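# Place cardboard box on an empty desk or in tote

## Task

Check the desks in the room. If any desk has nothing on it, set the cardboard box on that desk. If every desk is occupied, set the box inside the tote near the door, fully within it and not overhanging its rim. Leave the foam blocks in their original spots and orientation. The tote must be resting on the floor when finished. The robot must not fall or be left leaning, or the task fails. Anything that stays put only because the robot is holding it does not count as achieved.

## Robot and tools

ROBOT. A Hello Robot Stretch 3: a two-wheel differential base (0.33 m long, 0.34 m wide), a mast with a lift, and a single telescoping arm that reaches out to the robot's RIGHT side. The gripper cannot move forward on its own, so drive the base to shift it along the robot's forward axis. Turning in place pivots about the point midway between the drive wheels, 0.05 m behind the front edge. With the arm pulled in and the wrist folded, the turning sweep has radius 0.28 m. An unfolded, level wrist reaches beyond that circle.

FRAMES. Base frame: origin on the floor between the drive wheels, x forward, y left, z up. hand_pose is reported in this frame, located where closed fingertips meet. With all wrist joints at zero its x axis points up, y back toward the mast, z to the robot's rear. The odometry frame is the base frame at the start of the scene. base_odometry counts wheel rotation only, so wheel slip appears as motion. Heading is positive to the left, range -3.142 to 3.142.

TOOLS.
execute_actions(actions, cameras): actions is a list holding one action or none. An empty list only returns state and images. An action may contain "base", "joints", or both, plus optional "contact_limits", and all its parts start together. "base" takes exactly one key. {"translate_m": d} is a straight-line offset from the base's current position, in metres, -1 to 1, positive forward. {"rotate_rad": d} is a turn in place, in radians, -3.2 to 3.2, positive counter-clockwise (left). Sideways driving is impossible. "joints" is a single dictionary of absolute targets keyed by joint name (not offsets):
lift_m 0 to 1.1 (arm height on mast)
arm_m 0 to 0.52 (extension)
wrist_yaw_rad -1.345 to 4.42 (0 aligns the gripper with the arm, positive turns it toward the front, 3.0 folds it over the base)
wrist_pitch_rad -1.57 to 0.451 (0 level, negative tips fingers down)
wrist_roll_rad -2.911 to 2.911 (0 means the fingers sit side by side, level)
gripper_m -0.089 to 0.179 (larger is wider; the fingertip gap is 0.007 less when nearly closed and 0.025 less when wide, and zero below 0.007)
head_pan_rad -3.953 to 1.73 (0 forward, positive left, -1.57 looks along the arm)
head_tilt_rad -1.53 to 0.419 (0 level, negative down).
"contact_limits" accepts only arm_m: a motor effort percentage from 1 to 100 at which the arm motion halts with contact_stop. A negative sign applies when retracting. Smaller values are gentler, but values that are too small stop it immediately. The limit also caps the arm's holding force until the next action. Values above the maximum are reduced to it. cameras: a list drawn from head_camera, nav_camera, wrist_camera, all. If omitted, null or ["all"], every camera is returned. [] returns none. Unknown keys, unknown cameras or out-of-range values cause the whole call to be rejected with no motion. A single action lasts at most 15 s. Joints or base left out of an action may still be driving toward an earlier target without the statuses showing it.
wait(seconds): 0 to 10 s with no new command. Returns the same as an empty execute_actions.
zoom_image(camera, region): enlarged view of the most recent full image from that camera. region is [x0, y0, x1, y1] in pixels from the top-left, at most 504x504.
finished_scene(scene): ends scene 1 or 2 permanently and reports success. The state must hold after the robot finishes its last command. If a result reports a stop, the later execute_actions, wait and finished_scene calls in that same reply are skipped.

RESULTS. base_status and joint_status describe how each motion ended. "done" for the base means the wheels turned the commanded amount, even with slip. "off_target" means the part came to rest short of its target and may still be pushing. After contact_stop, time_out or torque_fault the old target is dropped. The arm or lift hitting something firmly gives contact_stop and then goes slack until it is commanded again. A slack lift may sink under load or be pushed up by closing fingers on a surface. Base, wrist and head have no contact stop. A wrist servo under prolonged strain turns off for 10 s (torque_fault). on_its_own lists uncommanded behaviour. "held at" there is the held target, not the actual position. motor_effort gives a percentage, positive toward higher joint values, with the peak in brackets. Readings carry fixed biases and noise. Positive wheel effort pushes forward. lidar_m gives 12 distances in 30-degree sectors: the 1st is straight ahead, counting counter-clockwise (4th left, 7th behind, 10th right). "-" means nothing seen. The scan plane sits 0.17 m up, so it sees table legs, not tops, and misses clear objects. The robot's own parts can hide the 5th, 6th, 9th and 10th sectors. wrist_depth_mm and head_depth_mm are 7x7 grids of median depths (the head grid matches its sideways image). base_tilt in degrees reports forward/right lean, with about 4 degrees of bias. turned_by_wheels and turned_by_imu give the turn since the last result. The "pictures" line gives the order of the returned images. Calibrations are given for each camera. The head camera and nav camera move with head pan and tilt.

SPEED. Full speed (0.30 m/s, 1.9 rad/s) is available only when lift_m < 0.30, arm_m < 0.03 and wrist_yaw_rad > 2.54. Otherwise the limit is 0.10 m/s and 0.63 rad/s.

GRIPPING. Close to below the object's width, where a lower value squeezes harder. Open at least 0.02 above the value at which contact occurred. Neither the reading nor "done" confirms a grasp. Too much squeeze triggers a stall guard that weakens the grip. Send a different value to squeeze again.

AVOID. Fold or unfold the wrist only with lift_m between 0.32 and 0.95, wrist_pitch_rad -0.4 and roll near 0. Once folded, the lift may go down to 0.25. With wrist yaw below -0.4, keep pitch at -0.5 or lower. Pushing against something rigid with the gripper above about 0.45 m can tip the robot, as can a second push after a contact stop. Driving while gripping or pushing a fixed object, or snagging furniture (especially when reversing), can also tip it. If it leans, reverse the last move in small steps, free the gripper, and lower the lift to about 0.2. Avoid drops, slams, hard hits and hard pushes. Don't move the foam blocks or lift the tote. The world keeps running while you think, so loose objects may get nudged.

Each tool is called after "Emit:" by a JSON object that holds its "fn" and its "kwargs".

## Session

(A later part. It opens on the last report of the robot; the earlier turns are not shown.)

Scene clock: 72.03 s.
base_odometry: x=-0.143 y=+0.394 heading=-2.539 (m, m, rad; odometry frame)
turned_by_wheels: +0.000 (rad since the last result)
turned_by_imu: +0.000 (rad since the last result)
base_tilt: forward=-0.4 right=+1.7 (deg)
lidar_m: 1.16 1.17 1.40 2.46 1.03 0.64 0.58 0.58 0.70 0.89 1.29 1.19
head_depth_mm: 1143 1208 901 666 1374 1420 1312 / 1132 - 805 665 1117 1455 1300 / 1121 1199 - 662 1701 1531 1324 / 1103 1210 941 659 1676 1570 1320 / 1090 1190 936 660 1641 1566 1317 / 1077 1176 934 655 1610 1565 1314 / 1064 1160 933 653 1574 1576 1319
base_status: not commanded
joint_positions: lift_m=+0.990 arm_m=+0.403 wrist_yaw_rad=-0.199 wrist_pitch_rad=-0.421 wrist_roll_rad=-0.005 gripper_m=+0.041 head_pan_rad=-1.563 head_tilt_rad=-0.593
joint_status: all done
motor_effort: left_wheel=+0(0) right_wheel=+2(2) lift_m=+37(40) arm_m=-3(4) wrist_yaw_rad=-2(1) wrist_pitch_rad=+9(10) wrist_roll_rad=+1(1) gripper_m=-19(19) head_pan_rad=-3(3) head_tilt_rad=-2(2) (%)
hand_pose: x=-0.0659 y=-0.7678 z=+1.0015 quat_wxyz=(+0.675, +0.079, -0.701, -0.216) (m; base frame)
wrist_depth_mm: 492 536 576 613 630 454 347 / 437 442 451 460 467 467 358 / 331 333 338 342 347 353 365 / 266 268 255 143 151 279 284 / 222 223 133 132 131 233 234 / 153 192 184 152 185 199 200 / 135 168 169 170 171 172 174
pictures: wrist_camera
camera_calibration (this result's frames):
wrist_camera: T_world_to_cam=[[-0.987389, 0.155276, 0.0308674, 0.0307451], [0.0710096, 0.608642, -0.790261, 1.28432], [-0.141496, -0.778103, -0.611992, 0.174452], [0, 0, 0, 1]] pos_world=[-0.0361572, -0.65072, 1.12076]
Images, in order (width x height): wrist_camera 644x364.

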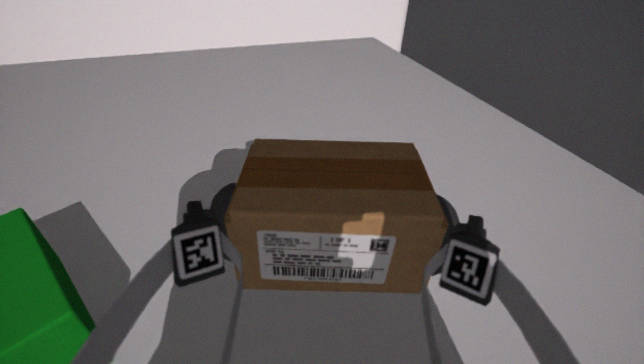

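Emit:
{"fn": "execute_actions", "kwargs": {"actions": [{"joints":{"arm_m":0}}], "cameras": []}}

Emit:
{"fn": "execute_actions", "kwargs": {"actions": [{"base":{"rotate_rad":1.73},"joints":{"wrist_yaw_rad":2.65,"lift_m":0.29,"head_pan_rad":0.5}}]}}

Emit:
{"fn": "execute_actions", "kwargs": {"actions": [{"base":{"translate_m":1}}], "cameras": []}}

Emit:
{"fn": "execute_actions", "kwargs": {"actions": [{"base":{"translate_m":1}}], "cameras": []}}

Emit:
{"fn": "execute_actions", "kwargs": {"actions": [{"base":{"rotate_rad":1.57}}], "cameras": ["nav_camera"]}}

Scene clock: 80.53 s.
base_odometry: x=-0.143 y=+0.394 heading=-2.539 (m, m, rad; odometry frame)
turned_by_wheels: +0.000 (rad since the last result)
turned_by_imu: +0.002 (rad since the last result)
base_tilt: forward=-0.4 right=+1.7 (deg)
lidar_m: 1.16 1.17 1.40 2.46 1.04 0.64 0.58 0.58 0.70 0.89 1.29 1.20
head_depth_mm: 1141 1236 957 667 - - - / 1132 1240 954 679 - - - / 1115 1220 949 662 - - - / 1110 1211 944 661 1669 1575 1316 / 1089 1196 942 659 1646 1569 1325 / 1080 1171 935 657 1604 1572 1314 / 1060 1158 935 653 1582 1557 1316
base_status: not commanded
joint_positions: lift_m=+0.990 arm_m=+0.000 wrist_yaw_rad=-0.199 wrist_pitch_rad=-0.422 wrist_roll_rad=-0.005 gripper_m=+0.041 head_pan_rad=-1.563 head_tilt_rad=-0.593
joint_status: all done
motor_effort: left_wheel=+0(0) right_wheel=+2(2) lift_m=+38(38) arm_m=-4(3) wrist_yaw_rad=+0(1) wrist_pitch_rad=+10(10) wrist_roll_rad=+0(1) gripper_m=-19(19) head_pan_rad=-2(3) head_tilt_rad=-2(2) (%)
hand_pose: x=-0.0659 y=-0.3647 z=+1.0014 quat_wxyz=(+0.675, +0.079, -0.701, -0.216) (m; base frame)
wrist_depth_mm: 655 673 692 697 690 536 414 / 441 429 449 462 471 492 426 / 332 337 339 344 357 397 435 / 266 277 280 143 151 597 449 / - - 133 132 131 587 455 / - - - 152 818 583 491 / - - - - - 703 488
pictures: none
No camera images: the call's "cameras" was empty. Leave "cameras" out to get every camera's image.

Scene clock: 87.73 s.
base_odometry: x=-0.143 y=+0.394 heading=-0.809 (m, m, rad; odometry frame)
turned_by_wheels: +1.730 (rad since the last result)
turned_by_imu: +1.749 (rad since the last result)
base_tilt: forward=-0.4 right=+1.6 (deg)
lidar_m: 2.46 0.85 0.60 0.58 0.59 0.79 1.28 1.32 1.19 1.16 1.20 1.59
head_depth_mm: 2155 2327 2531 2577 1949 1579 1328 / 2243 2465 2703 2530 1943 1585 1326 / 1212 1344 1528 1763 1878 1567 1321 / 1011 1108 1227 1365 1567 1565 1323 / 865 938 1021 1124 1244 1396 1319 / 759 816 876 952 1050 1149 1238 / 681 725 773 824 889 965 1048
base_status: done
joint_positions: lift_m=+0.290 arm_m=+0.000 wrist_yaw_rad=+2.648 wrist_pitch_rad=-0.422 wrist_roll_rad=-0.005 gripper_m=+0.041 head_pan_rad=+0.493 head_tilt_rad=-0.593
joint_status: all done
motor_effort: left_wheel=+0(3) right_wheel=+2(8) lift_m=+17(34) arm_m=-4(4) wrist_yaw_rad=+1(3) wrist_pitch_rad=+10(10) wrist_roll_rad=+0(0) gripper_m=-19(19) head_pan_rad=+2(27) head_tilt_rad=-2(2) (%)
hand_pose: x=+0.0848 y=+0.0519 z=+0.3022 quat_wxyz=(+0.313, +0.705, -0.024, +0.636) (m; base frame)
wrist_depth_mm: 463 502 565 646 744 886 - / 493 553 613 710 835 - - / 540 593 661 752 842 858 878 / 599 636 623 143 151 688 694 / - 547 132 132 131 576 583 / - - 151 152 452 486 489 / - - - 417 426 421 429
pictures: head_camera (sideways: a quarter turn clockwise sets it upright), nav_camera (sideways: a quarter turn counterclockwise sets it upright), wrist_camera
camera_calibration (this result's frames):
head_camera: T_world_to_cam=[[-0.421917, -0.30952, -0.852164, 1.12864], [-0.513822, 0.856033, -0.0565253, 0.0845983], [0.746976, 0.414011, -0.520213, 0.624597], [0, 0, 0, 1]] pos_world=[0.0531013, 0.0183264, 1.29149]
nav_camera: T_world_to_cam=[[0.45803, 0.282826, 0.842744, -1.06205], [0.491644, -0.87044, 0.0249138, 0.0217377], [0.740605, 0.402918, -0.537737, 0.65214], [0, 0, 0, 1]] pos_world=[-0.00721653, 0.0565365, 1.24517]
wrist_camera: T_world_to_cam=[[0.900039, -0.434715, 0.0308527, -0.0555713], [-0.244565, -0.562408, -0.789864, 0.309526], [0.360718, 0.703363, -0.612506, 0.286297], [0, 0, 0, 1]] pos_world=[0.0224433, -0.0514481, 0.421556]
Images, in order (width x height): head_camera 896x504, nav_camera 672x504, wrist_camera 644x364.

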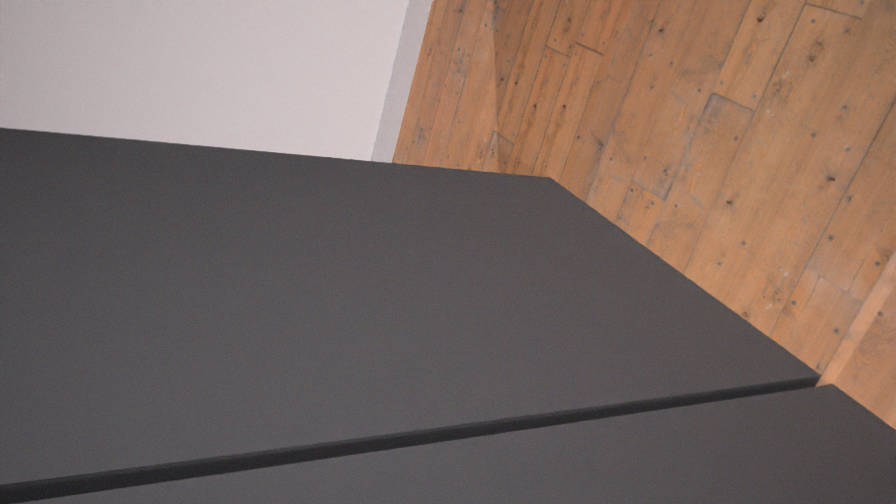

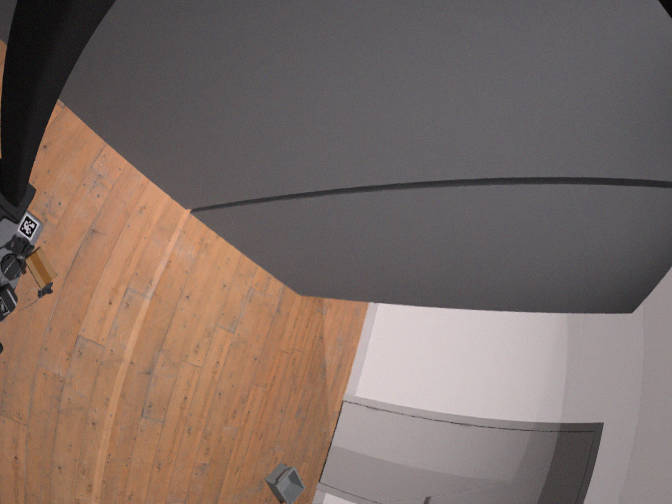

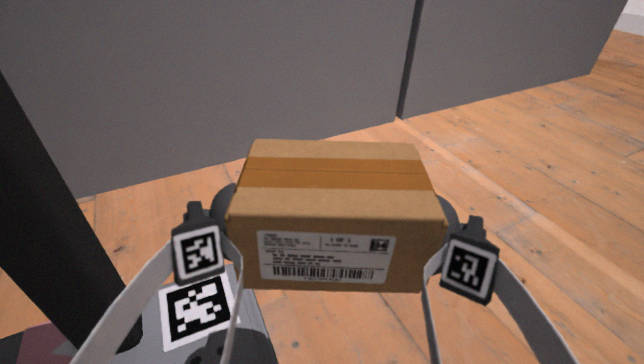

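Scene clock: 92.90 s.
base_odometry: x=+0.547 y=-0.329 heading=-0.809 (m, m, rad; odometry frame)
turned_by_wheels: +0.000 (rad since the last result)
turned_by_imu: +0.005 (rad since the last result)
base_tilt: forward=-0.4 right=+1.6 (deg)
lidar_m: 1.46 1.53 0.64 0.61 0.63 0.84 1.86 1.66 1.18 1.13 1.16 1.54
head_depth_mm: 1265 1355 1497 1619 1779 1586 1330 / 1325 1424 1566 1708 1844 1592 1326 / 1386 1506 1652 1833 1912 1579 1317 / 1472 1603 1765 1949 1930 1562 1327 / 1541 1707 1867 2103 1926 1566 1318 / 1648 1793 2003 2218 1924 1559 1323 / 1725 1916 2149 2379 1805 1034 1116
base_status: done
joint_positions: lift_m=+0.290 arm_m=+0.000 wrist_yaw_rad=+2.649 wrist_pitch_rad=-0.422 wrist_roll_rad=-0.005 gripper_m=+0.041 head_pan_rad=+0.493 head_tilt_rad=-0.593
joint_status: not commanded
motor_effort: left_wheel=+0(4) right_wheel=+2(10) lift_m=+18(17) arm_m=-4(3) wrist_yaw_rad=+1(2) wrist_pitch_rad=+10(9) wrist_roll_rad=+0(0) gripper_m=-19(18) head_pan_rad=+2(2) head_tilt_rad=-2(2) (%)
hand_pose: x=+0.0847 y=+0.0520 z=+0.3022 quat_wxyz=(+0.313, +0.705, -0.024, +0.636) (m; base frame)
wrist_depth_mm: 491 536 602 678 - - - / 522 575 649 737 - - - / 574 624 695 795 843 853 863 / 616 655 628 143 150 682 687 / - 555 132 132 132 570 571 / - - 151 153 455 488 493 / - - - 421 422 427 426
pictures: none
No camera images: the call's "cameras" was empty. Leave "cameras" out to get every camera's image.

Scene clock: 98.07 s.
base_odometry: x=+1.237 y=-1.053 heading=-0.809 (m, m, rad; odometry frame)
turned_by_wheels: +0.000 (rad since the last result)
turned_by_imu: +0.005 (rad since the last result)
base_tilt: forward=-0.4 right=+1.7 (deg)
lidar_m: 0.47 0.47 0.67 1.71 0.80 0.89 2.26 1.60 1.15 1.09 0.69 0.49
head_depth_mm: 357 384 417 455 513 571 645 / 402 433 465 494 535 602 691 / 421 457 500 552 614 694 779 / 442 482 531 591 661 757 885 / 467 512 566 635 719 826 980 / 495 544 606 683 780 921 1109 / 523 582 652 739 863 1025 1232
base_status: done
joint_positions: lift_m=+0.290 arm_m=+0.000 wrist_yaw_rad=+2.649 wrist_pitch_rad=-0.422 wrist_roll_rad=-0.005 gripper_m=+0.041 head_pan_rad=+0.493 head_tilt_rad=-0.593
joint_status: not commanded
motor_effort: left_wheel=-1(3) right_wheel=+2(10) lift_m=+17(17) arm_m=-4(3) wrist_yaw_rad=+2(2) wrist_pitch_rad=+9(10) wrist_roll_rad=+0(0) gripper_m=-19(19) head_pan_rad=+3(2) head_tilt_rad=-3(2) (%)
hand_pose: x=+0.0847 y=+0.0520 z=+0.3022 quat_wxyz=(+0.313, +0.705, -0.024, +0.636) (m; base frame)
wrist_depth_mm: - - - 913 612 460 365 / - - - - 654 480 354 / 816 811 838 848 652 500 371 / 670 658 627 143 151 520 385 / - 547 132 132 131 494 402 / - - 151 153 455 487 421 / - - - 420 423 426 412
pictures: none
No camera images: the call's "cameras" was empty. Leave "cameras" out to get every camera's image.

Scene clock: 100.23 s.
base_odometry: x=+1.237 y=-1.053 heading=+0.761 (m, m, rad; odometry frame)
turned_by_wheels: +1.570 (rad since the last result)
turned_by_imu: +1.578 (rad since the last result)
base_tilt: forward=-0.4 right=+1.7 (deg)
lidar_m: 1.63 0.80 0.87 2.16 1.62 1.15 1.09 0.70 0.49 0.47 0.47 0.66
head_depth_mm: 3268 3448 3486 2565 1941 1587 1323 / 3384 3577 3610 2533 1963 1587 1325 / 1008 3588 3254 2457 1871 1573 1331 / 837 919 1016 1136 1293 1452 1321 / 719 776 846 934 1037 1188 1284 / 660 729 813 914 1049 1228 1318 / 702 776 873 991 1155 1362 1310
base_status: done
joint_positions: lift_m=+0.290 arm_m=+0.000 wrist_yaw_rad=+2.649 wrist_pitch_rad=-0.422 wrist_roll_rad=-0.005 gripper_m=+0.041 head_pan_rad=+0.493 head_tilt_rad=-0.593
joint_status: not commanded
motor_effort: left_wheel=+0(5) right_wheel=+2(13) lift_m=+17(17) arm_m=-4(4) wrist_yaw_rad=+1(2) wrist_pitch_rad=+10(10) wrist_roll_rad=+1(1) gripper_m=-19(19) head_pan_rad=+2(2) head_tilt_rad=-2(2) (%)
hand_pose: x=+0.0847 y=+0.0519 z=+0.3022 quat_wxyz=(+0.313, +0.705, -0.024, +0.636) (m; base frame)
wrist_depth_mm: - - - - 806 740 - / - - - - 847 845 - / 819 832 816 846 838 848 864 / 676 649 622 143 151 689 690 / - 548 132 132 132 574 574 / - - 151 152 457 488 487 / - - - 415 420 421 426
pictures: nav_camera (sideways: a quarter turn counterclockwise sets it upright)
camera_calibration (this result's frames):
nav_camera: T_world_to_cam=[[0.458482, 0.283106, 0.842405, -1.06161], [0.49171, -0.870403, 0.0249004, 0.0217547], [0.740281, 0.402803, -0.53827, 0.652835], [0, 0, 0, 1]] pos_world=[-0.00725151, 0.0565187, 1.24516]
Images, in order (width x height): nav_camera 672x504.

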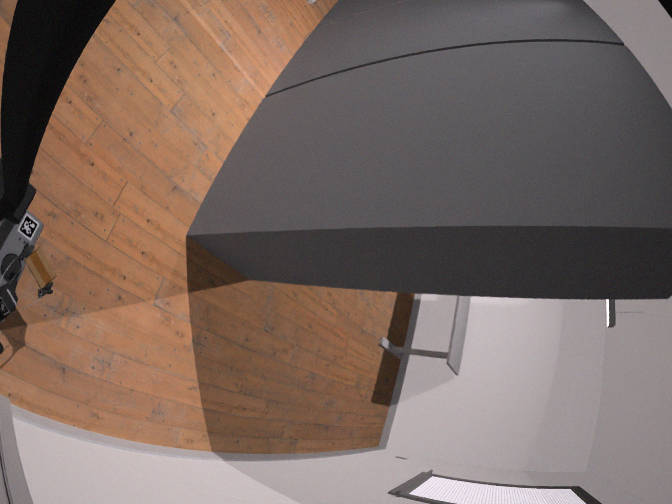

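Emit:
{"fn": "execute_actions", "kwargs": {"actions": [{"base":{"translate_m":1},"joints":{"head_tilt_rad":-0.3}}], "cameras": ["head_camera"]}}

Emit:
{"fn": "execute_actions", "kwargs": {"actions": [{"base":{"translate_m":0.5},"joints":{"head_pan_rad":1.1}}]}}

Scene clock: 107.93 s.
base_odometry: x=+1.962 y=-0.363 heading=+0.761 (m, m, rad; odometry frame)
turned_by_wheels: +0.000 (rad since the last result)
turned_by_imu: +0.006 (rad since the last result)
base_tilt: forward=-0.4 right=+1.7 (deg)
lidar_m: 1.52 2.31 3.23 0.52 0.53 2.20 2.06 0.66 0.47 0.45 0.46 0.61
head_depth_mm: 2391 2496 2600 2693 2781 2177 1691 / 2513 2601 2712 2612 2853 2162 1683 / 2649 2761 2873 2858 3033 2169 1683 / 2782 2889 3004 3066 3038 2180 1671 / 2955 3056 3198 3218 3044 2151 1671 / 3087 3237 3431 3179 2993 2151 1654 / 3327 3479 3665 3881 2968 2141 1656
base_status: done
joint_positions: lift_m=+0.290 arm_m=+0.000 wrist_yaw_rad=+2.649 wrist_pitch_rad=-0.422 wrist_roll_rad=-0.005 gripper_m=+0.041 head_pan_rad=+0.493 head_tilt_rad=-0.309
joint_status: all done
motor_effort: left_wheel=+0(4) right_wheel=+2(10) lift_m=+17(18) arm_m=-4(4) wrist_yaw_rad=+2(0) wrist_pitch_rad=+10(10) wrist_roll_rad=+1(0) gripper_m=-19(20) head_pan_rad=+2(2) head_tilt_rad=+4(18) (%)
hand_pose: x=+0.0846 y=+0.0519 z=+0.3022 quat_wxyz=(+0.313, +0.705, -0.024, +0.636) (m; base frame)
wrist_depth_mm: 422 464 - - - - - / 449 499 - - - - - / 485 541 756 833 858 857 867 / 534 586 614 143 151 678 686 / - 550 133 132 131 577 570 / - - 150 153 454 482 489 / - - - 419 418 422 429
pictures: head_camera (sideways: a quarter turn clockwise sets it upright)
camera_calibration (this result's frames):
head_camera: T_world_to_cam=[[-0.193369, -0.186815, -0.963176, 1.27211], [-0.498396, 0.864312, -0.0675806, 0.0989201], [0.84511, 0.466975, -0.260239, 0.285685], [0, 0, 0, 1]] pos_world=[0.0538518, 0.0187426, 1.30629]
Images, in order (width x height): head_camera 896x504.

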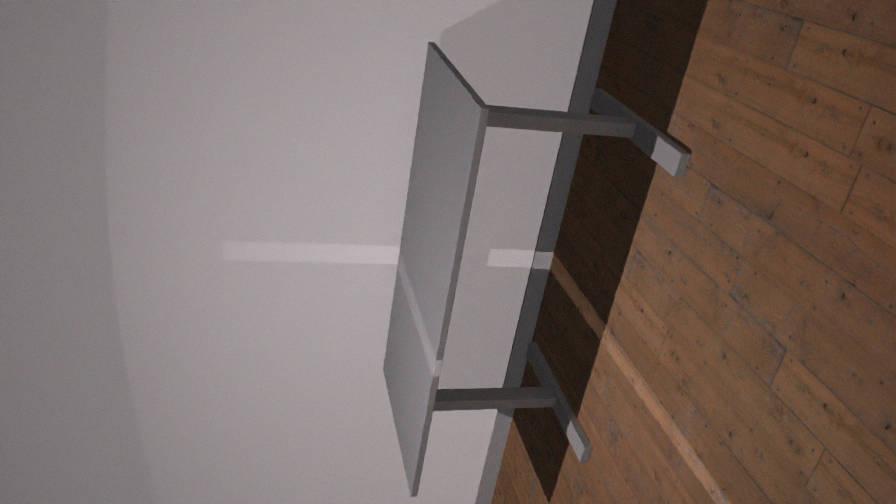

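Scene clock: 111.40 s.
base_odometry: x=+2.324 y=-0.018 heading=+0.761 (m, m, rad; odometry frame)
turned_by_wheels: +0.000 (rad since the last result)
turned_by_imu: +0.003 (rad since the last result)
base_tilt: forward=-0.4 right=+1.7 (deg)
lidar_m: 1.46 1.85 2.59 2.39 0.67 0.73 1.88 0.64 0.45 0.43 0.44 0.59
head_depth_mm: 2831 2940 2992 2599 2914 2175 1688 / 3275 3355 3412 3378 2904 2173 1683 / 3603 3719 3934 - 3102 2180 1678 / 3387 3517 3783 3967 3033 2160 1670 / 3230 3366 3603 3623 3038 2184 1669 / 3096 3205 3372 3544 3008 2143 1666 / 2995 3106 3235 3129 2841 2148 1661
base_status: done
joint_positions: lift_m=+0.290 arm_m=+0.000 wrist_yaw_rad=+2.649 wrist_pitch_rad=-0.422 wrist_roll_rad=-0.005 gripper_m=+0.041 head_pan_rad=+1.093 head_tilt_rad=-0.309
joint_status: all done
motor_effort: left_wheel=+0(4) right_wheel=+2(11) lift_m=+17(18) arm_m=-3(3) wrist_yaw_rad=+1(1) wrist_pitch_rad=+10(10) wrist_roll_rad=+0(0) gripper_m=-19(21) head_pan_rad=+2(25) head_tilt_rad=+2(3) (%)
hand_pose: x=+0.0846 y=+0.0519 z=+0.3022 quat_wxyz=(+0.313, +0.705, -0.024, +0.636) (m; base frame)
wrist_depth_mm: - - - - - - - / - - - - - - - / 793 811 838 838 845 862 869 / 666 657 626 143 151 693 688 / - 550 132 132 131 572 569 / - - 150 153 458 491 488 / - - - 423 421 425 427
pictures: head_camera (sideways: a quarter turn clockwise sets it upright), nav_camera (sideways: a quarter turn counterclockwise sets it upright), wrist_camera
camera_calibration (this result's frames):
head_camera: T_world_to_cam=[[-0.0541449, -0.263362, -0.963177, 1.27126], [-0.899314, 0.43205, -0.0675806, 0.101366], [0.433938, 0.862539, -0.260238, 0.288193], [0, 0, 0, 1]] pos_world=[0.0349339, 0.0424279, 1.30629]
nav_camera: T_world_to_cam=[[0.0998824, 0.263387, 0.959506, -1.21221], [0.893702, -0.447666, 0.029853, 0.0128446], [0.437401, 0.854531, -0.280103, 0.31873], [0, 0, 0, 1]] pos_world=[-0.0298142, 0.052664, 1.25201]
wrist_camera: T_world_to_cam=[[0.900331, -0.434112, 0.0308523, -0.055484], [-0.244223, -0.562641, -0.789804, 0.309465], [0.360222, 0.70355, -0.612583, 0.286357], [0, 0, 0, 1]] pos_world=[0.0223803, -0.0514352, 0.421545]
Images, in order (width x height): head_camera 896x504, nav_camera 672x504, wrist_camera 644x364.

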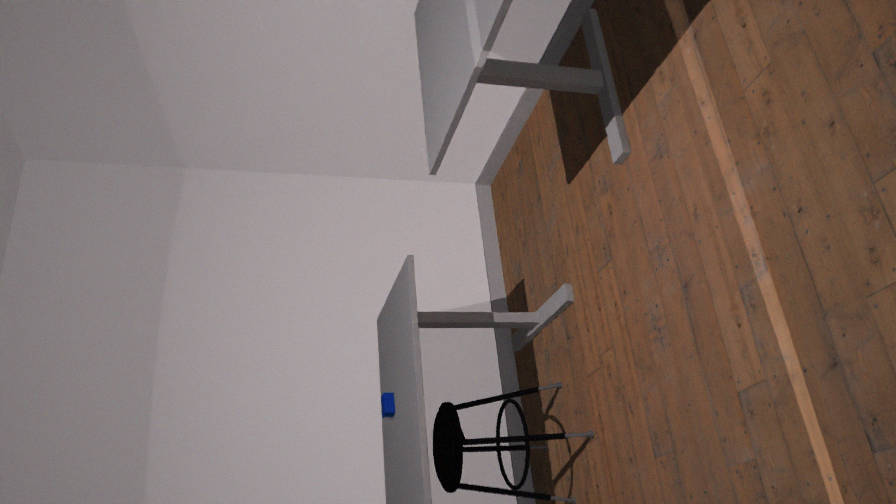

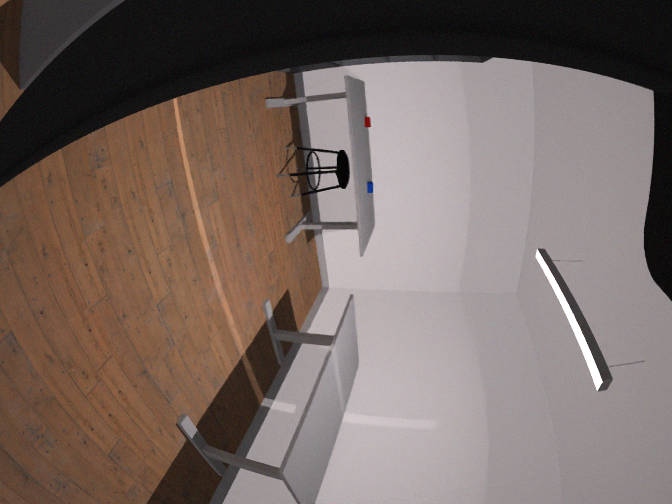

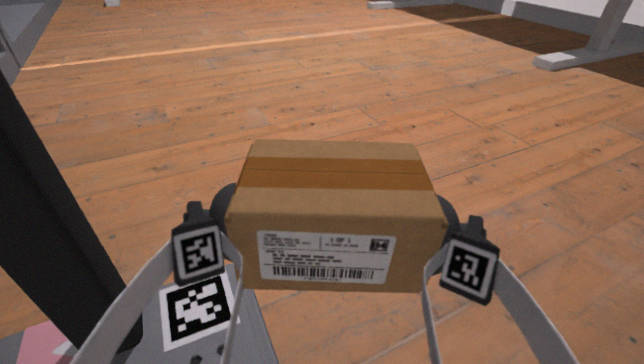

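Emit:
{"fn": "execute_actions", "kwargs": {"actions": [{"base":{"rotate_rad":0.78}}], "cameras": []}}

Emit:
{"fn": "execute_actions", "kwargs": {"actions": [{"base":{"translate_m":1}}], "cameras": []}}

Emit:
{"fn": "execute_actions", "kwargs": {"actions": [{"base":{"translate_m":0.3},"joints":{"lift_m":0.8,"head_pan_rad":-1.57,"head_tilt_rad":-0.8}}], "cameras": []}}

Emit:
{"fn": "execute_actions", "kwargs": {"actions": [{"base":{"rotate_rad":0.82},"joints":{"wrist_yaw_rad":0}}]}}

Scene clock: 116.43 s.
base_odometry: x=+2.324 y=-0.018 heading=+1.541 (m, m, rad; odometry frame)
turned_by_wheels: +0.780 (rad since the last result)
turned_by_imu: +0.786 (rad since the last result)
base_tilt: forward=-0.4 right=+1.7 (deg)
lidar_m: 2.46 2.95 1.47 0.67 1.00 0.94 0.51 0.43 0.43 0.48 0.80 1.84
head_depth_mm: 2973 3062 3203 3306 3086 2191 1692 / 2986 3159 3251 3411 3097 2186 1672 / 2168 2264 2361 2470 2579 2173 1678 / 1302 1362 1452 1495 1597 1694 1628 / 1344 1368 1483 1330 1602 1322 1525 / 1380 1307 1530 1188 1584 1259 1021 / 1285 1319 1426 1082 757 1158 886
base_status: done
joint_positions: lift_m=+0.290 arm_m=+0.000 wrist_yaw_rad=+2.649 wrist_pitch_rad=-0.422 wrist_roll_rad=-0.005 gripper_m=+0.041 head_pan_rad=+1.093 head_tilt_rad=-0.309
joint_status: not commanded
motor_effort: left_wheel=-1(5) right_wheel=+2(11) lift_m=+17(17) arm_m=-4(3) wrist_yaw_rad=+1(1) wrist_pitch_rad=+10(10) wrist_roll_rad=+1(1) gripper_m=-19(20) head_pan_rad=+1(2) head_tilt_rad=+3(3) (%)
hand_pose: x=+0.0846 y=+0.0519 z=+0.3022 quat_wxyz=(+0.313, +0.705, -0.024, +0.636) (m; base frame)
wrist_depth_mm: 697 628 - - - - - / 815 711 918 - - - - / 804 780 770 845 849 857 860 / 670 660 622 143 151 679 696 / - 551 132 132 131 573 571 / - - 151 152 459 487 490 / - - - 421 421 423 427
pictures: none
No camera images: the call's "cameras" was empty. Leave "cameras" out to get every camera's image.

Scene clock: 121.60 s.
base_odometry: x=+2.354 y=+0.982 heading=+1.541 (m, m, rad; odometry frame)
turned_by_wheels: +0.000 (rad since the last result)
turned_by_imu: +0.005 (rad since the last result)
base_tilt: forward=-0.4 right=+1.7 (deg)
lidar_m: 1.59 2.23 2.16 1.36 1.38 1.14 1.31 1.11 1.10 1.25 1.44 0.98
head_depth_mm: 2338 2443 2552 2333 2729 2183 1670 / 2377 2517 2591 2322 2652 2156 1685 / 2472 2565 2666 2532 2921 2177 1686 / 2543 2670 2761 2801 2909 2160 1677 / 2600 2694 2857 2933 2875 2156 1666 / 2627 2743 2911 2935 2839 2145 1659 / 1778 1859 1932 2058 2128 2107 1656
base_status: done
joint_positions: lift_m=+0.290 arm_m=+0.000 wrist_yaw_rad=+2.649 wrist_pitch_rad=-0.422 wrist_roll_rad=-0.005 gripper_m=+0.041 head_pan_rad=+1.093 head_tilt_rad=-0.309
joint_status: not commanded
motor_effort: left_wheel=+0(5) right_wheel=+2(11) lift_m=+17(17) arm_m=-3(3) wrist_yaw_rad=+0(1) wrist_pitch_rad=+10(9) wrist_roll_rad=+0(1) gripper_m=-19(20) head_pan_rad=+1(2) head_tilt_rad=+3(3) (%)
hand_pose: x=+0.0846 y=+0.0519 z=+0.3022 quat_wxyz=(+0.313, +0.705, -0.024, +0.636) (m; base frame)
wrist_depth_mm: - - - - - - - / - - - - - - - / 801 819 823 822 839 872 870 / 667 655 625 143 151 675 697 / - 546 132 132 131 568 578 / - - 151 152 456 486 490 / - - - 420 419 427 428
pictures: none
No camera images: the call's "cameras" was empty. Leave "cameras" out to get every camera's image.

Scene clock: 127.07 s.
base_odometry: x=+2.363 y=+1.281 heading=+1.541 (m, m, rad; odometry frame)
turned_by_wheels: +0.000 (rad since the last result)
turned_by_imu: +0.003 (rad since the last result)
base_tilt: forward=-0.5 right=+1.7 (deg)
lidar_m: 1.30 2.01 1.81 2.01 1.82 1.39 1.55 1.31 1.31 1.45 0.77 1.22
head_depth_mm: 1303 1430 1577 1756 1598 1402 - / 1412 1557 1734 1865 1604 1398 - / 1532 1708 1934 1937 1597 1398 - / 1504 1703 1943 1923 1597 1426 - / 1378 1540 1747 1882 1522 1373 1157 / 1278 1413 1586 1697 715 1373 1179 / 1177 1298 1446 832 693 1292 1201
base_status: done
joint_positions: lift_m=+0.800 arm_m=+0.000 wrist_yaw_rad=+2.649 wrist_pitch_rad=-0.423 wrist_roll_rad=-0.005 gripper_m=+0.041 head_pan_rad=-1.563 head_tilt_rad=-0.790
joint_status: all done
motor_effort: left_wheel=+0(5) right_wheel=+2(11) lift_m=+38(39) arm_m=-4(4) wrist_yaw_rad=+1(1) wrist_pitch_rad=+10(10) wrist_roll_rad=+1(0) gripper_m=-19(19) head_pan_rad=-3(28) head_tilt_rad=-3(21) (%)
hand_pose: x=+0.0846 y=+0.0519 z=+0.8112 quat_wxyz=(+0.313, +0.705, -0.024, +0.636) (m; base frame)
wrist_depth_mm: - - - - - - - / - - - - - - - / - - - - - - - / - - - 143 151 - - / - - 133 132 131 - - / - - - 153 - - - / 881 914 907 892 924 922 924
pictures: none
No camera images: the call's "cameras" was empty. Leave "cameras" out to get every camera's image.

Scene clock: 129.40 s.
base_odometry: x=+2.363 y=+1.281 heading=+2.361 (m, m, rad; odometry frame)
turned_by_wheels: +0.820 (rad since the last result)
turned_by_imu: +0.829 (rad since the last result)
base_tilt: forward=-0.4 right=+1.7 (deg)
lidar_m: 1.81 2.00 1.47 1.39 1.88 1.36 1.30 1.35 1.27 0.77 1.27 1.30
head_depth_mm: 1054 1189 1046 837 699 1371 - / 1060 1195 1049 835 706 1364 - / 1066 1198 1046 835 547 - - / 1068 1211 1044 835 680 1362 1187 / 1075 1217 1039 832 695 1368 1195 / 1076 1216 1042 833 712 1369 1191 / 1081 1210 1037 833 713 1373 1196
base_status: done
joint_positions: lift_m=+0.800 arm_m=+0.000 wrist_yaw_rad=+0.002 wrist_pitch_rad=-0.423 wrist_roll_rad=-0.005 gripper_m=+0.041 head_pan_rad=-1.563 head_tilt_rad=-0.790
joint_status: all done
motor_effort: left_wheel=+0(3) right_wheel=+3(6) lift_m=+38(38) arm_m=-4(4) wrist_yaw_rad=-2(4) wrist_pitch_rad=+10(10) wrist_roll_rad=+1(0) gripper_m=-19(20) head_pan_rad=-3(3) head_tilt_rad=-2(4) (%)
hand_pose: x=-0.0211 y=-0.3691 z=+0.8112 quat_wxyz=(+0.694, +0.150, -0.689, -0.148) (m; base frame)
wrist_depth_mm: 797 806 827 833 831 864 841 / 542 548 561 568 580 876 915 / 406 414 421 426 430 436 - / 329 330 314 143 151 347 - / 275 278 133 132 131 289 289 / - - - 152 266 261 262 / 899 890 909 903 909 924 918
pictures: head_camera (sideways: a quarter turn clockwise sets it upright), nav_camera (sideways: a quarter turn counterclockwise sets it upright), wrist_camera
camera_calibration (this result's frames):
head_camera: T_world_to_cam=[[-0.0781743, 0.674579, -0.734052, 0.972567], [0.996797, 0.0653434, -0.0461065, 0.0618063], [0.0168629, -0.735305, -0.677527, 0.833701], [0, 0, 0, 1]] pos_world=[0.000362724, -0.0470875, 1.28162]
nav_camera: T_world_to_cam=[[0.0377005, -0.691852, 0.721055, -0.900854], [-0.999239, -0.0333197, 0.0202751, 0.0368769], [0.00999796, -0.72127, -0.692582, 0.858029], [0, 0, 0, 1]] pos_world=[0.0622329, -0.00315821, 1.24307]
wrist_camera: T_world_to_cam=[[-0.998497, -0.0453194, 0.0308291, -0.0553044], [-0.0521317, 0.611511, -0.789517, 0.885967], [0.0169281, -0.789937, -0.612954, 0.374318], [0, 0, 0, 1]] pos_world=[-0.0153708, -0.248597, 0.93063]
Images, in order (width x height): head_camera 896x504, nav_camera 672x504, wrist_camera 644x364.

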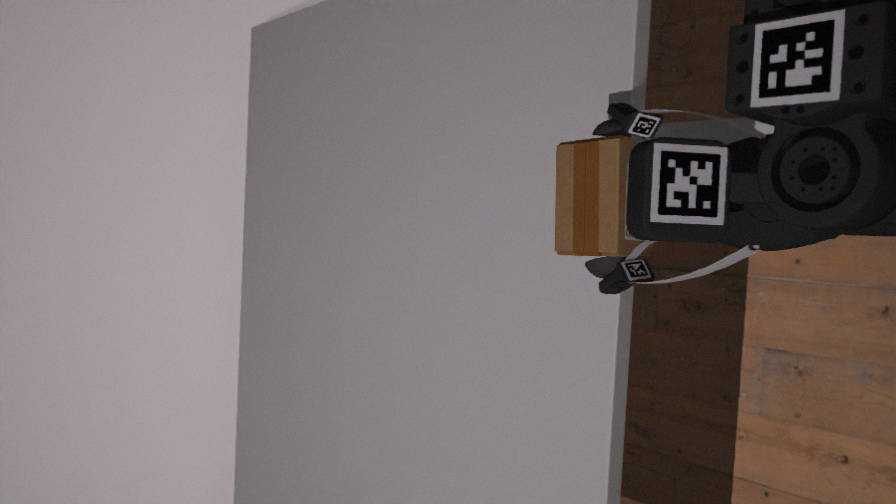

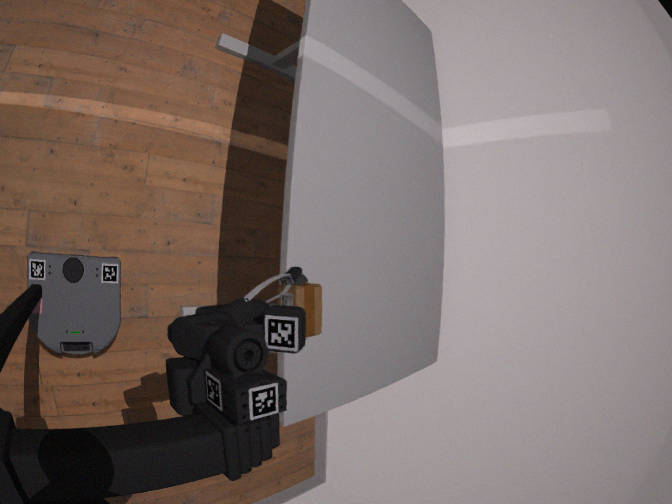

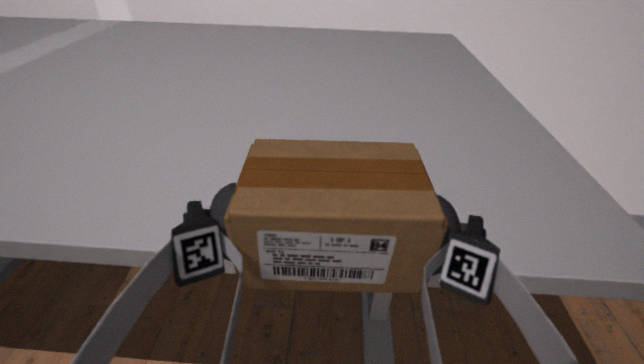

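Emit:
{"fn": "execute_actions", "kwargs": {"actions": [{"joints":{"arm_m":0.2,"lift_m":0.76}}], "cameras": []}}

Emit:
{"fn": "execute_actions", "kwargs": {"actions": [{"joints":{"lift_m":0.732}}], "cameras": []}}

Emit:
{"fn": "execute_actions", "kwargs": {"actions": [{"joints":{"gripper_m":0.15}}], "cameras": []}}

Emit:
{"fn": "execute_actions", "kwargs": {"actions": [{"joints":{"lift_m":0.8,"arm_m":0.1}}], "cameras": ["wrist_camera"]}}

Scene clock: 135.60 s.
base_odometry: x=+2.363 y=+1.281 heading=+2.361 (m, m, rad; odometry frame)
turned_by_wheels: +0.000 (rad since the last result)
turned_by_imu: +0.001 (rad since the last result)
base_tilt: forward=-0.4 right=+1.7 (deg)
lidar_m: 1.80 2.01 1.46 1.40 1.87 1.36 1.30 1.35 1.27 0.77 1.26 1.30
head_depth_mm: 1052 1187 1046 861 - - 1205 / 1059 1197 1045 889 - 1346 1191 / 1066 1198 1043 885 - 1350 1199 / 1068 1212 1044 837 697 1364 1199 / 1076 1208 1042 833 695 1367 1202 / 1079 1217 1042 832 713 1370 1196 / 1088 1206 1041 833 713 1375 1197
base_status: not commanded
joint_positions: lift_m=+0.760 arm_m=+0.200 wrist_yaw_rad=+0.001 wrist_pitch_rad=-0.423 wrist_roll_rad=-0.005 gripper_m=+0.041 head_pan_rad=-1.563 head_tilt_rad=-0.790
joint_status: all done
motor_effort: left_wheel=+0(0) right_wheel=+3(3) lift_m=+18(33) arm_m=+4(6) wrist_yaw_rad=-1(3) wrist_pitch_rad=+10(10) wrist_roll_rad=+1(1) gripper_m=-20(19) head_pan_rad=-2(2) head_tilt_rad=-3(4) (%)
hand_pose: x=-0.0214 y=-0.5685 z=+0.7720 quat_wxyz=(+0.693, +0.149, -0.689, -0.148) (m; base frame)
wrist_depth_mm: 648 657 682 664 668 677 680 / 436 446 452 461 471 480 733 / 332 335 341 348 347 354 797 / 268 269 257 143 151 282 286 / 224 225 132 132 132 234 236 / 191 192 185 152 187 200 200 / 168 170 170 172 173 173 175
pictures: none
No camera images: the call's "cameras" was empty. Leave "cameras" out to get every camera's image.

Scene clock: 136.63 s.
base_odometry: x=+2.363 y=+1.281 heading=+2.361 (m, m, rad; odometry frame)
turned_by_wheels: +0.000 (rad since the last result)
turned_by_imu: +0.000 (rad since the last result)
base_tilt: forward=-0.4 right=+1.6 (deg)
lidar_m: 1.80 2.01 1.47 1.40 1.87 1.36 1.31 1.35 1.27 0.77 1.26 1.30
head_depth_mm: 1057 1180 1049 839 - - - / 1063 1199 1047 860 - 1328 1186 / 1067 1199 1041 862 - 1345 1200 / 1075 1207 1047 860 697 1364 1200 / 1076 1213 1049 836 698 1371 1198 / 1082 1217 1038 834 713 1365 1194 / 1081 1212 1043 831 711 1368 1194
base_status: not commanded
joint_positions: lift_m=+0.732 arm_m=+0.200 wrist_yaw_rad=+0.001 wrist_pitch_rad=-0.423 wrist_roll_rad=-0.005 gripper_m=+0.041 head_pan_rad=-1.563 head_tilt_rad=-0.790
joint_status: all done
motor_effort: left_wheel=+0(0) right_wheel=+3(3) lift_m=+17(15) arm_m=+4(4) wrist_yaw_rad=+0(1) wrist_pitch_rad=+10(10) wrist_roll_rad=+1(1) gripper_m=-18(20) head_pan_rad=-2(2) head_tilt_rad=-3(3) (%)
hand_pose: x=-0.0214 y=-0.5685 z=+0.7440 quat_wxyz=(+0.693, +0.149, -0.689, -0.148) (m; base frame)
wrist_depth_mm: 542 553 567 589 605 663 666 / 367 373 381 387 394 403 727 / 279 280 286 287 291 294 302 / 223 225 215 143 151 235 238 / 187 189 133 132 131 196 197 / 160 161 155 152 156 168 168 / 142 141 143 144 145 145 146
pictures: none
No camera images: the call's "cameras" was empty. Leave "cameras" out to get every camera's image.

Scene clock: 138.23 s.
base_odometry: x=+2.363 y=+1.281 heading=+2.361 (m, m, rad; odometry frame)
turned_by_wheels: +0.000 (rad since the last result)
turned_by_imu: +0.000 (rad since the last result)
base_tilt: forward=-0.4 right=+1.7 (deg)
lidar_m: 1.81 2.01 1.46 1.40 1.87 1.36 1.31 1.35 1.27 0.77 1.27 1.30
head_depth_mm: 1056 1191 1045 837 - - - / 1054 1197 1043 862 - 1335 1184 / 1068 1202 1049 858 - 1345 1202 / 1072 1207 1047 862 699 1370 1201 / 1077 1210 1041 836 697 1373 1201 / 1083 1210 1036 831 712 1365 1193 / 1081 1210 1043 832 712 1370 1197
base_status: not commanded
joint_positions: lift_m=+0.732 arm_m=+0.200 wrist_yaw_rad=+0.001 wrist_pitch_rad=-0.420 wrist_roll_rad=-0.005 gripper_m=+0.150 head_pan_rad=-1.563 head_tilt_rad=-0.790
joint_status: all done
motor_effort: left_wheel=+0(0) right_wheel=+3(2) lift_m=+17(18) arm_m=+4(4) wrist_yaw_rad=+0(1) wrist_pitch_rad=+9(10) wrist_roll_rad=+0(1) gripper_m=+0(81) head_pan_rad=-2(3) head_tilt_rad=-3(2) (%)
hand_pose: x=-0.0214 y=-0.5688 z=+0.7445 quat_wxyz=(+0.694, +0.148, -0.689, -0.147) (m; base frame)
wrist_depth_mm: 558 564 570 592 616 658 669 / 371 376 381 391 396 406 717 / 279 283 287 291 296 300 305 / 225 227 211 151 166 237 241 / 188 196 141 135 139 203 199 / 166 158 157 156 157 163 169 / 138 142 143 144 145 146 146
pictures: none
No camera images: the call's "cameras" was empty. Leave "cameras" out to get every camera's image.

Scene clock: 140.20 s.
base_odometry: x=+2.363 y=+1.281 heading=+2.361 (m, m, rad; odometry frame)
turned_by_wheels: +0.000 (rad since the last result)
turned_by_imu: +0.000 (rad since the last result)
base_tilt: forward=-0.4 right=+1.7 (deg)
lidar_m: 1.81 2.01 1.46 1.39 1.87 1.36 1.31 1.35 1.27 0.77 1.26 1.30
head_depth_mm: 1054 1185 1052 838 752 - 1202 / 1060 1195 1043 838 - - 1178 / 1066 1200 1047 848 - - 1204 / 1070 1205 1042 835 700 1376 1191 / 1074 1212 1040 835 697 1366 1196 / 1087 1209 1033 833 710 1365 1197 / 1081 1210 1040 834 714 1369 1196
base_status: not commanded
joint_positions: lift_m=+0.800 arm_m=+0.100 wrist_yaw_rad=+0.001 wrist_pitch_rad=-0.419 wrist_roll_rad=-0.005 gripper_m=+0.150 head_pan_rad=-1.563 head_tilt_rad=-0.790
joint_status: all done
motor_effort: left_wheel=+0(0) right_wheel=+2(3) lift_m=+37(38) arm_m=-4(5) wrist_yaw_rad=-1(2) wrist_pitch_rad=+8(9) wrist_roll_rad=+0(0) gripper_m=+0(1) head_pan_rad=-3(3) head_tilt_rad=-3(4) (%)
hand_pose: x=-0.0214 y=-0.4696 z=+0.8120 quat_wxyz=(+0.694, +0.148, -0.689, -0.147) (m; base frame)
wrist_depth_mm: 768 763 766 765 765 766 755 / 546 556 568 571 591 813 829 / 413 413 422 429 436 439 904 / 330 333 336 260 342 350 966 / 277 287 282 268 277 299 292 / 243 231 241 242 244 239 248 / 207 208 210 211 213 214 215
pictures: wrist_camera
camera_calibration (this result's frames):
wrist_camera: T_world_to_cam=[[-0.998556, -0.0438805, 0.0309858, -0.0596329], [-0.0513173, 0.608721, -0.791723, 0.948545], [0.0158795, -0.79217, -0.610094, 0.292081], [0, 0, 0, 1]] pos_world=[-0.0155081, -0.348639, 0.931029]
Images, in order (width x height): wrist_camera 644x364.

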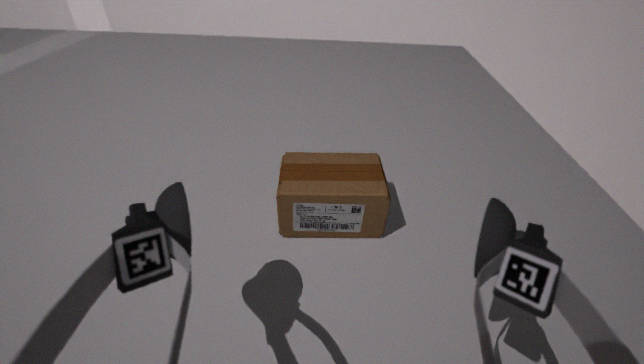

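Emit:
{"fn": "finished_scene", "kwargs": {"scene": 1}}

The scene is finished: the task was done.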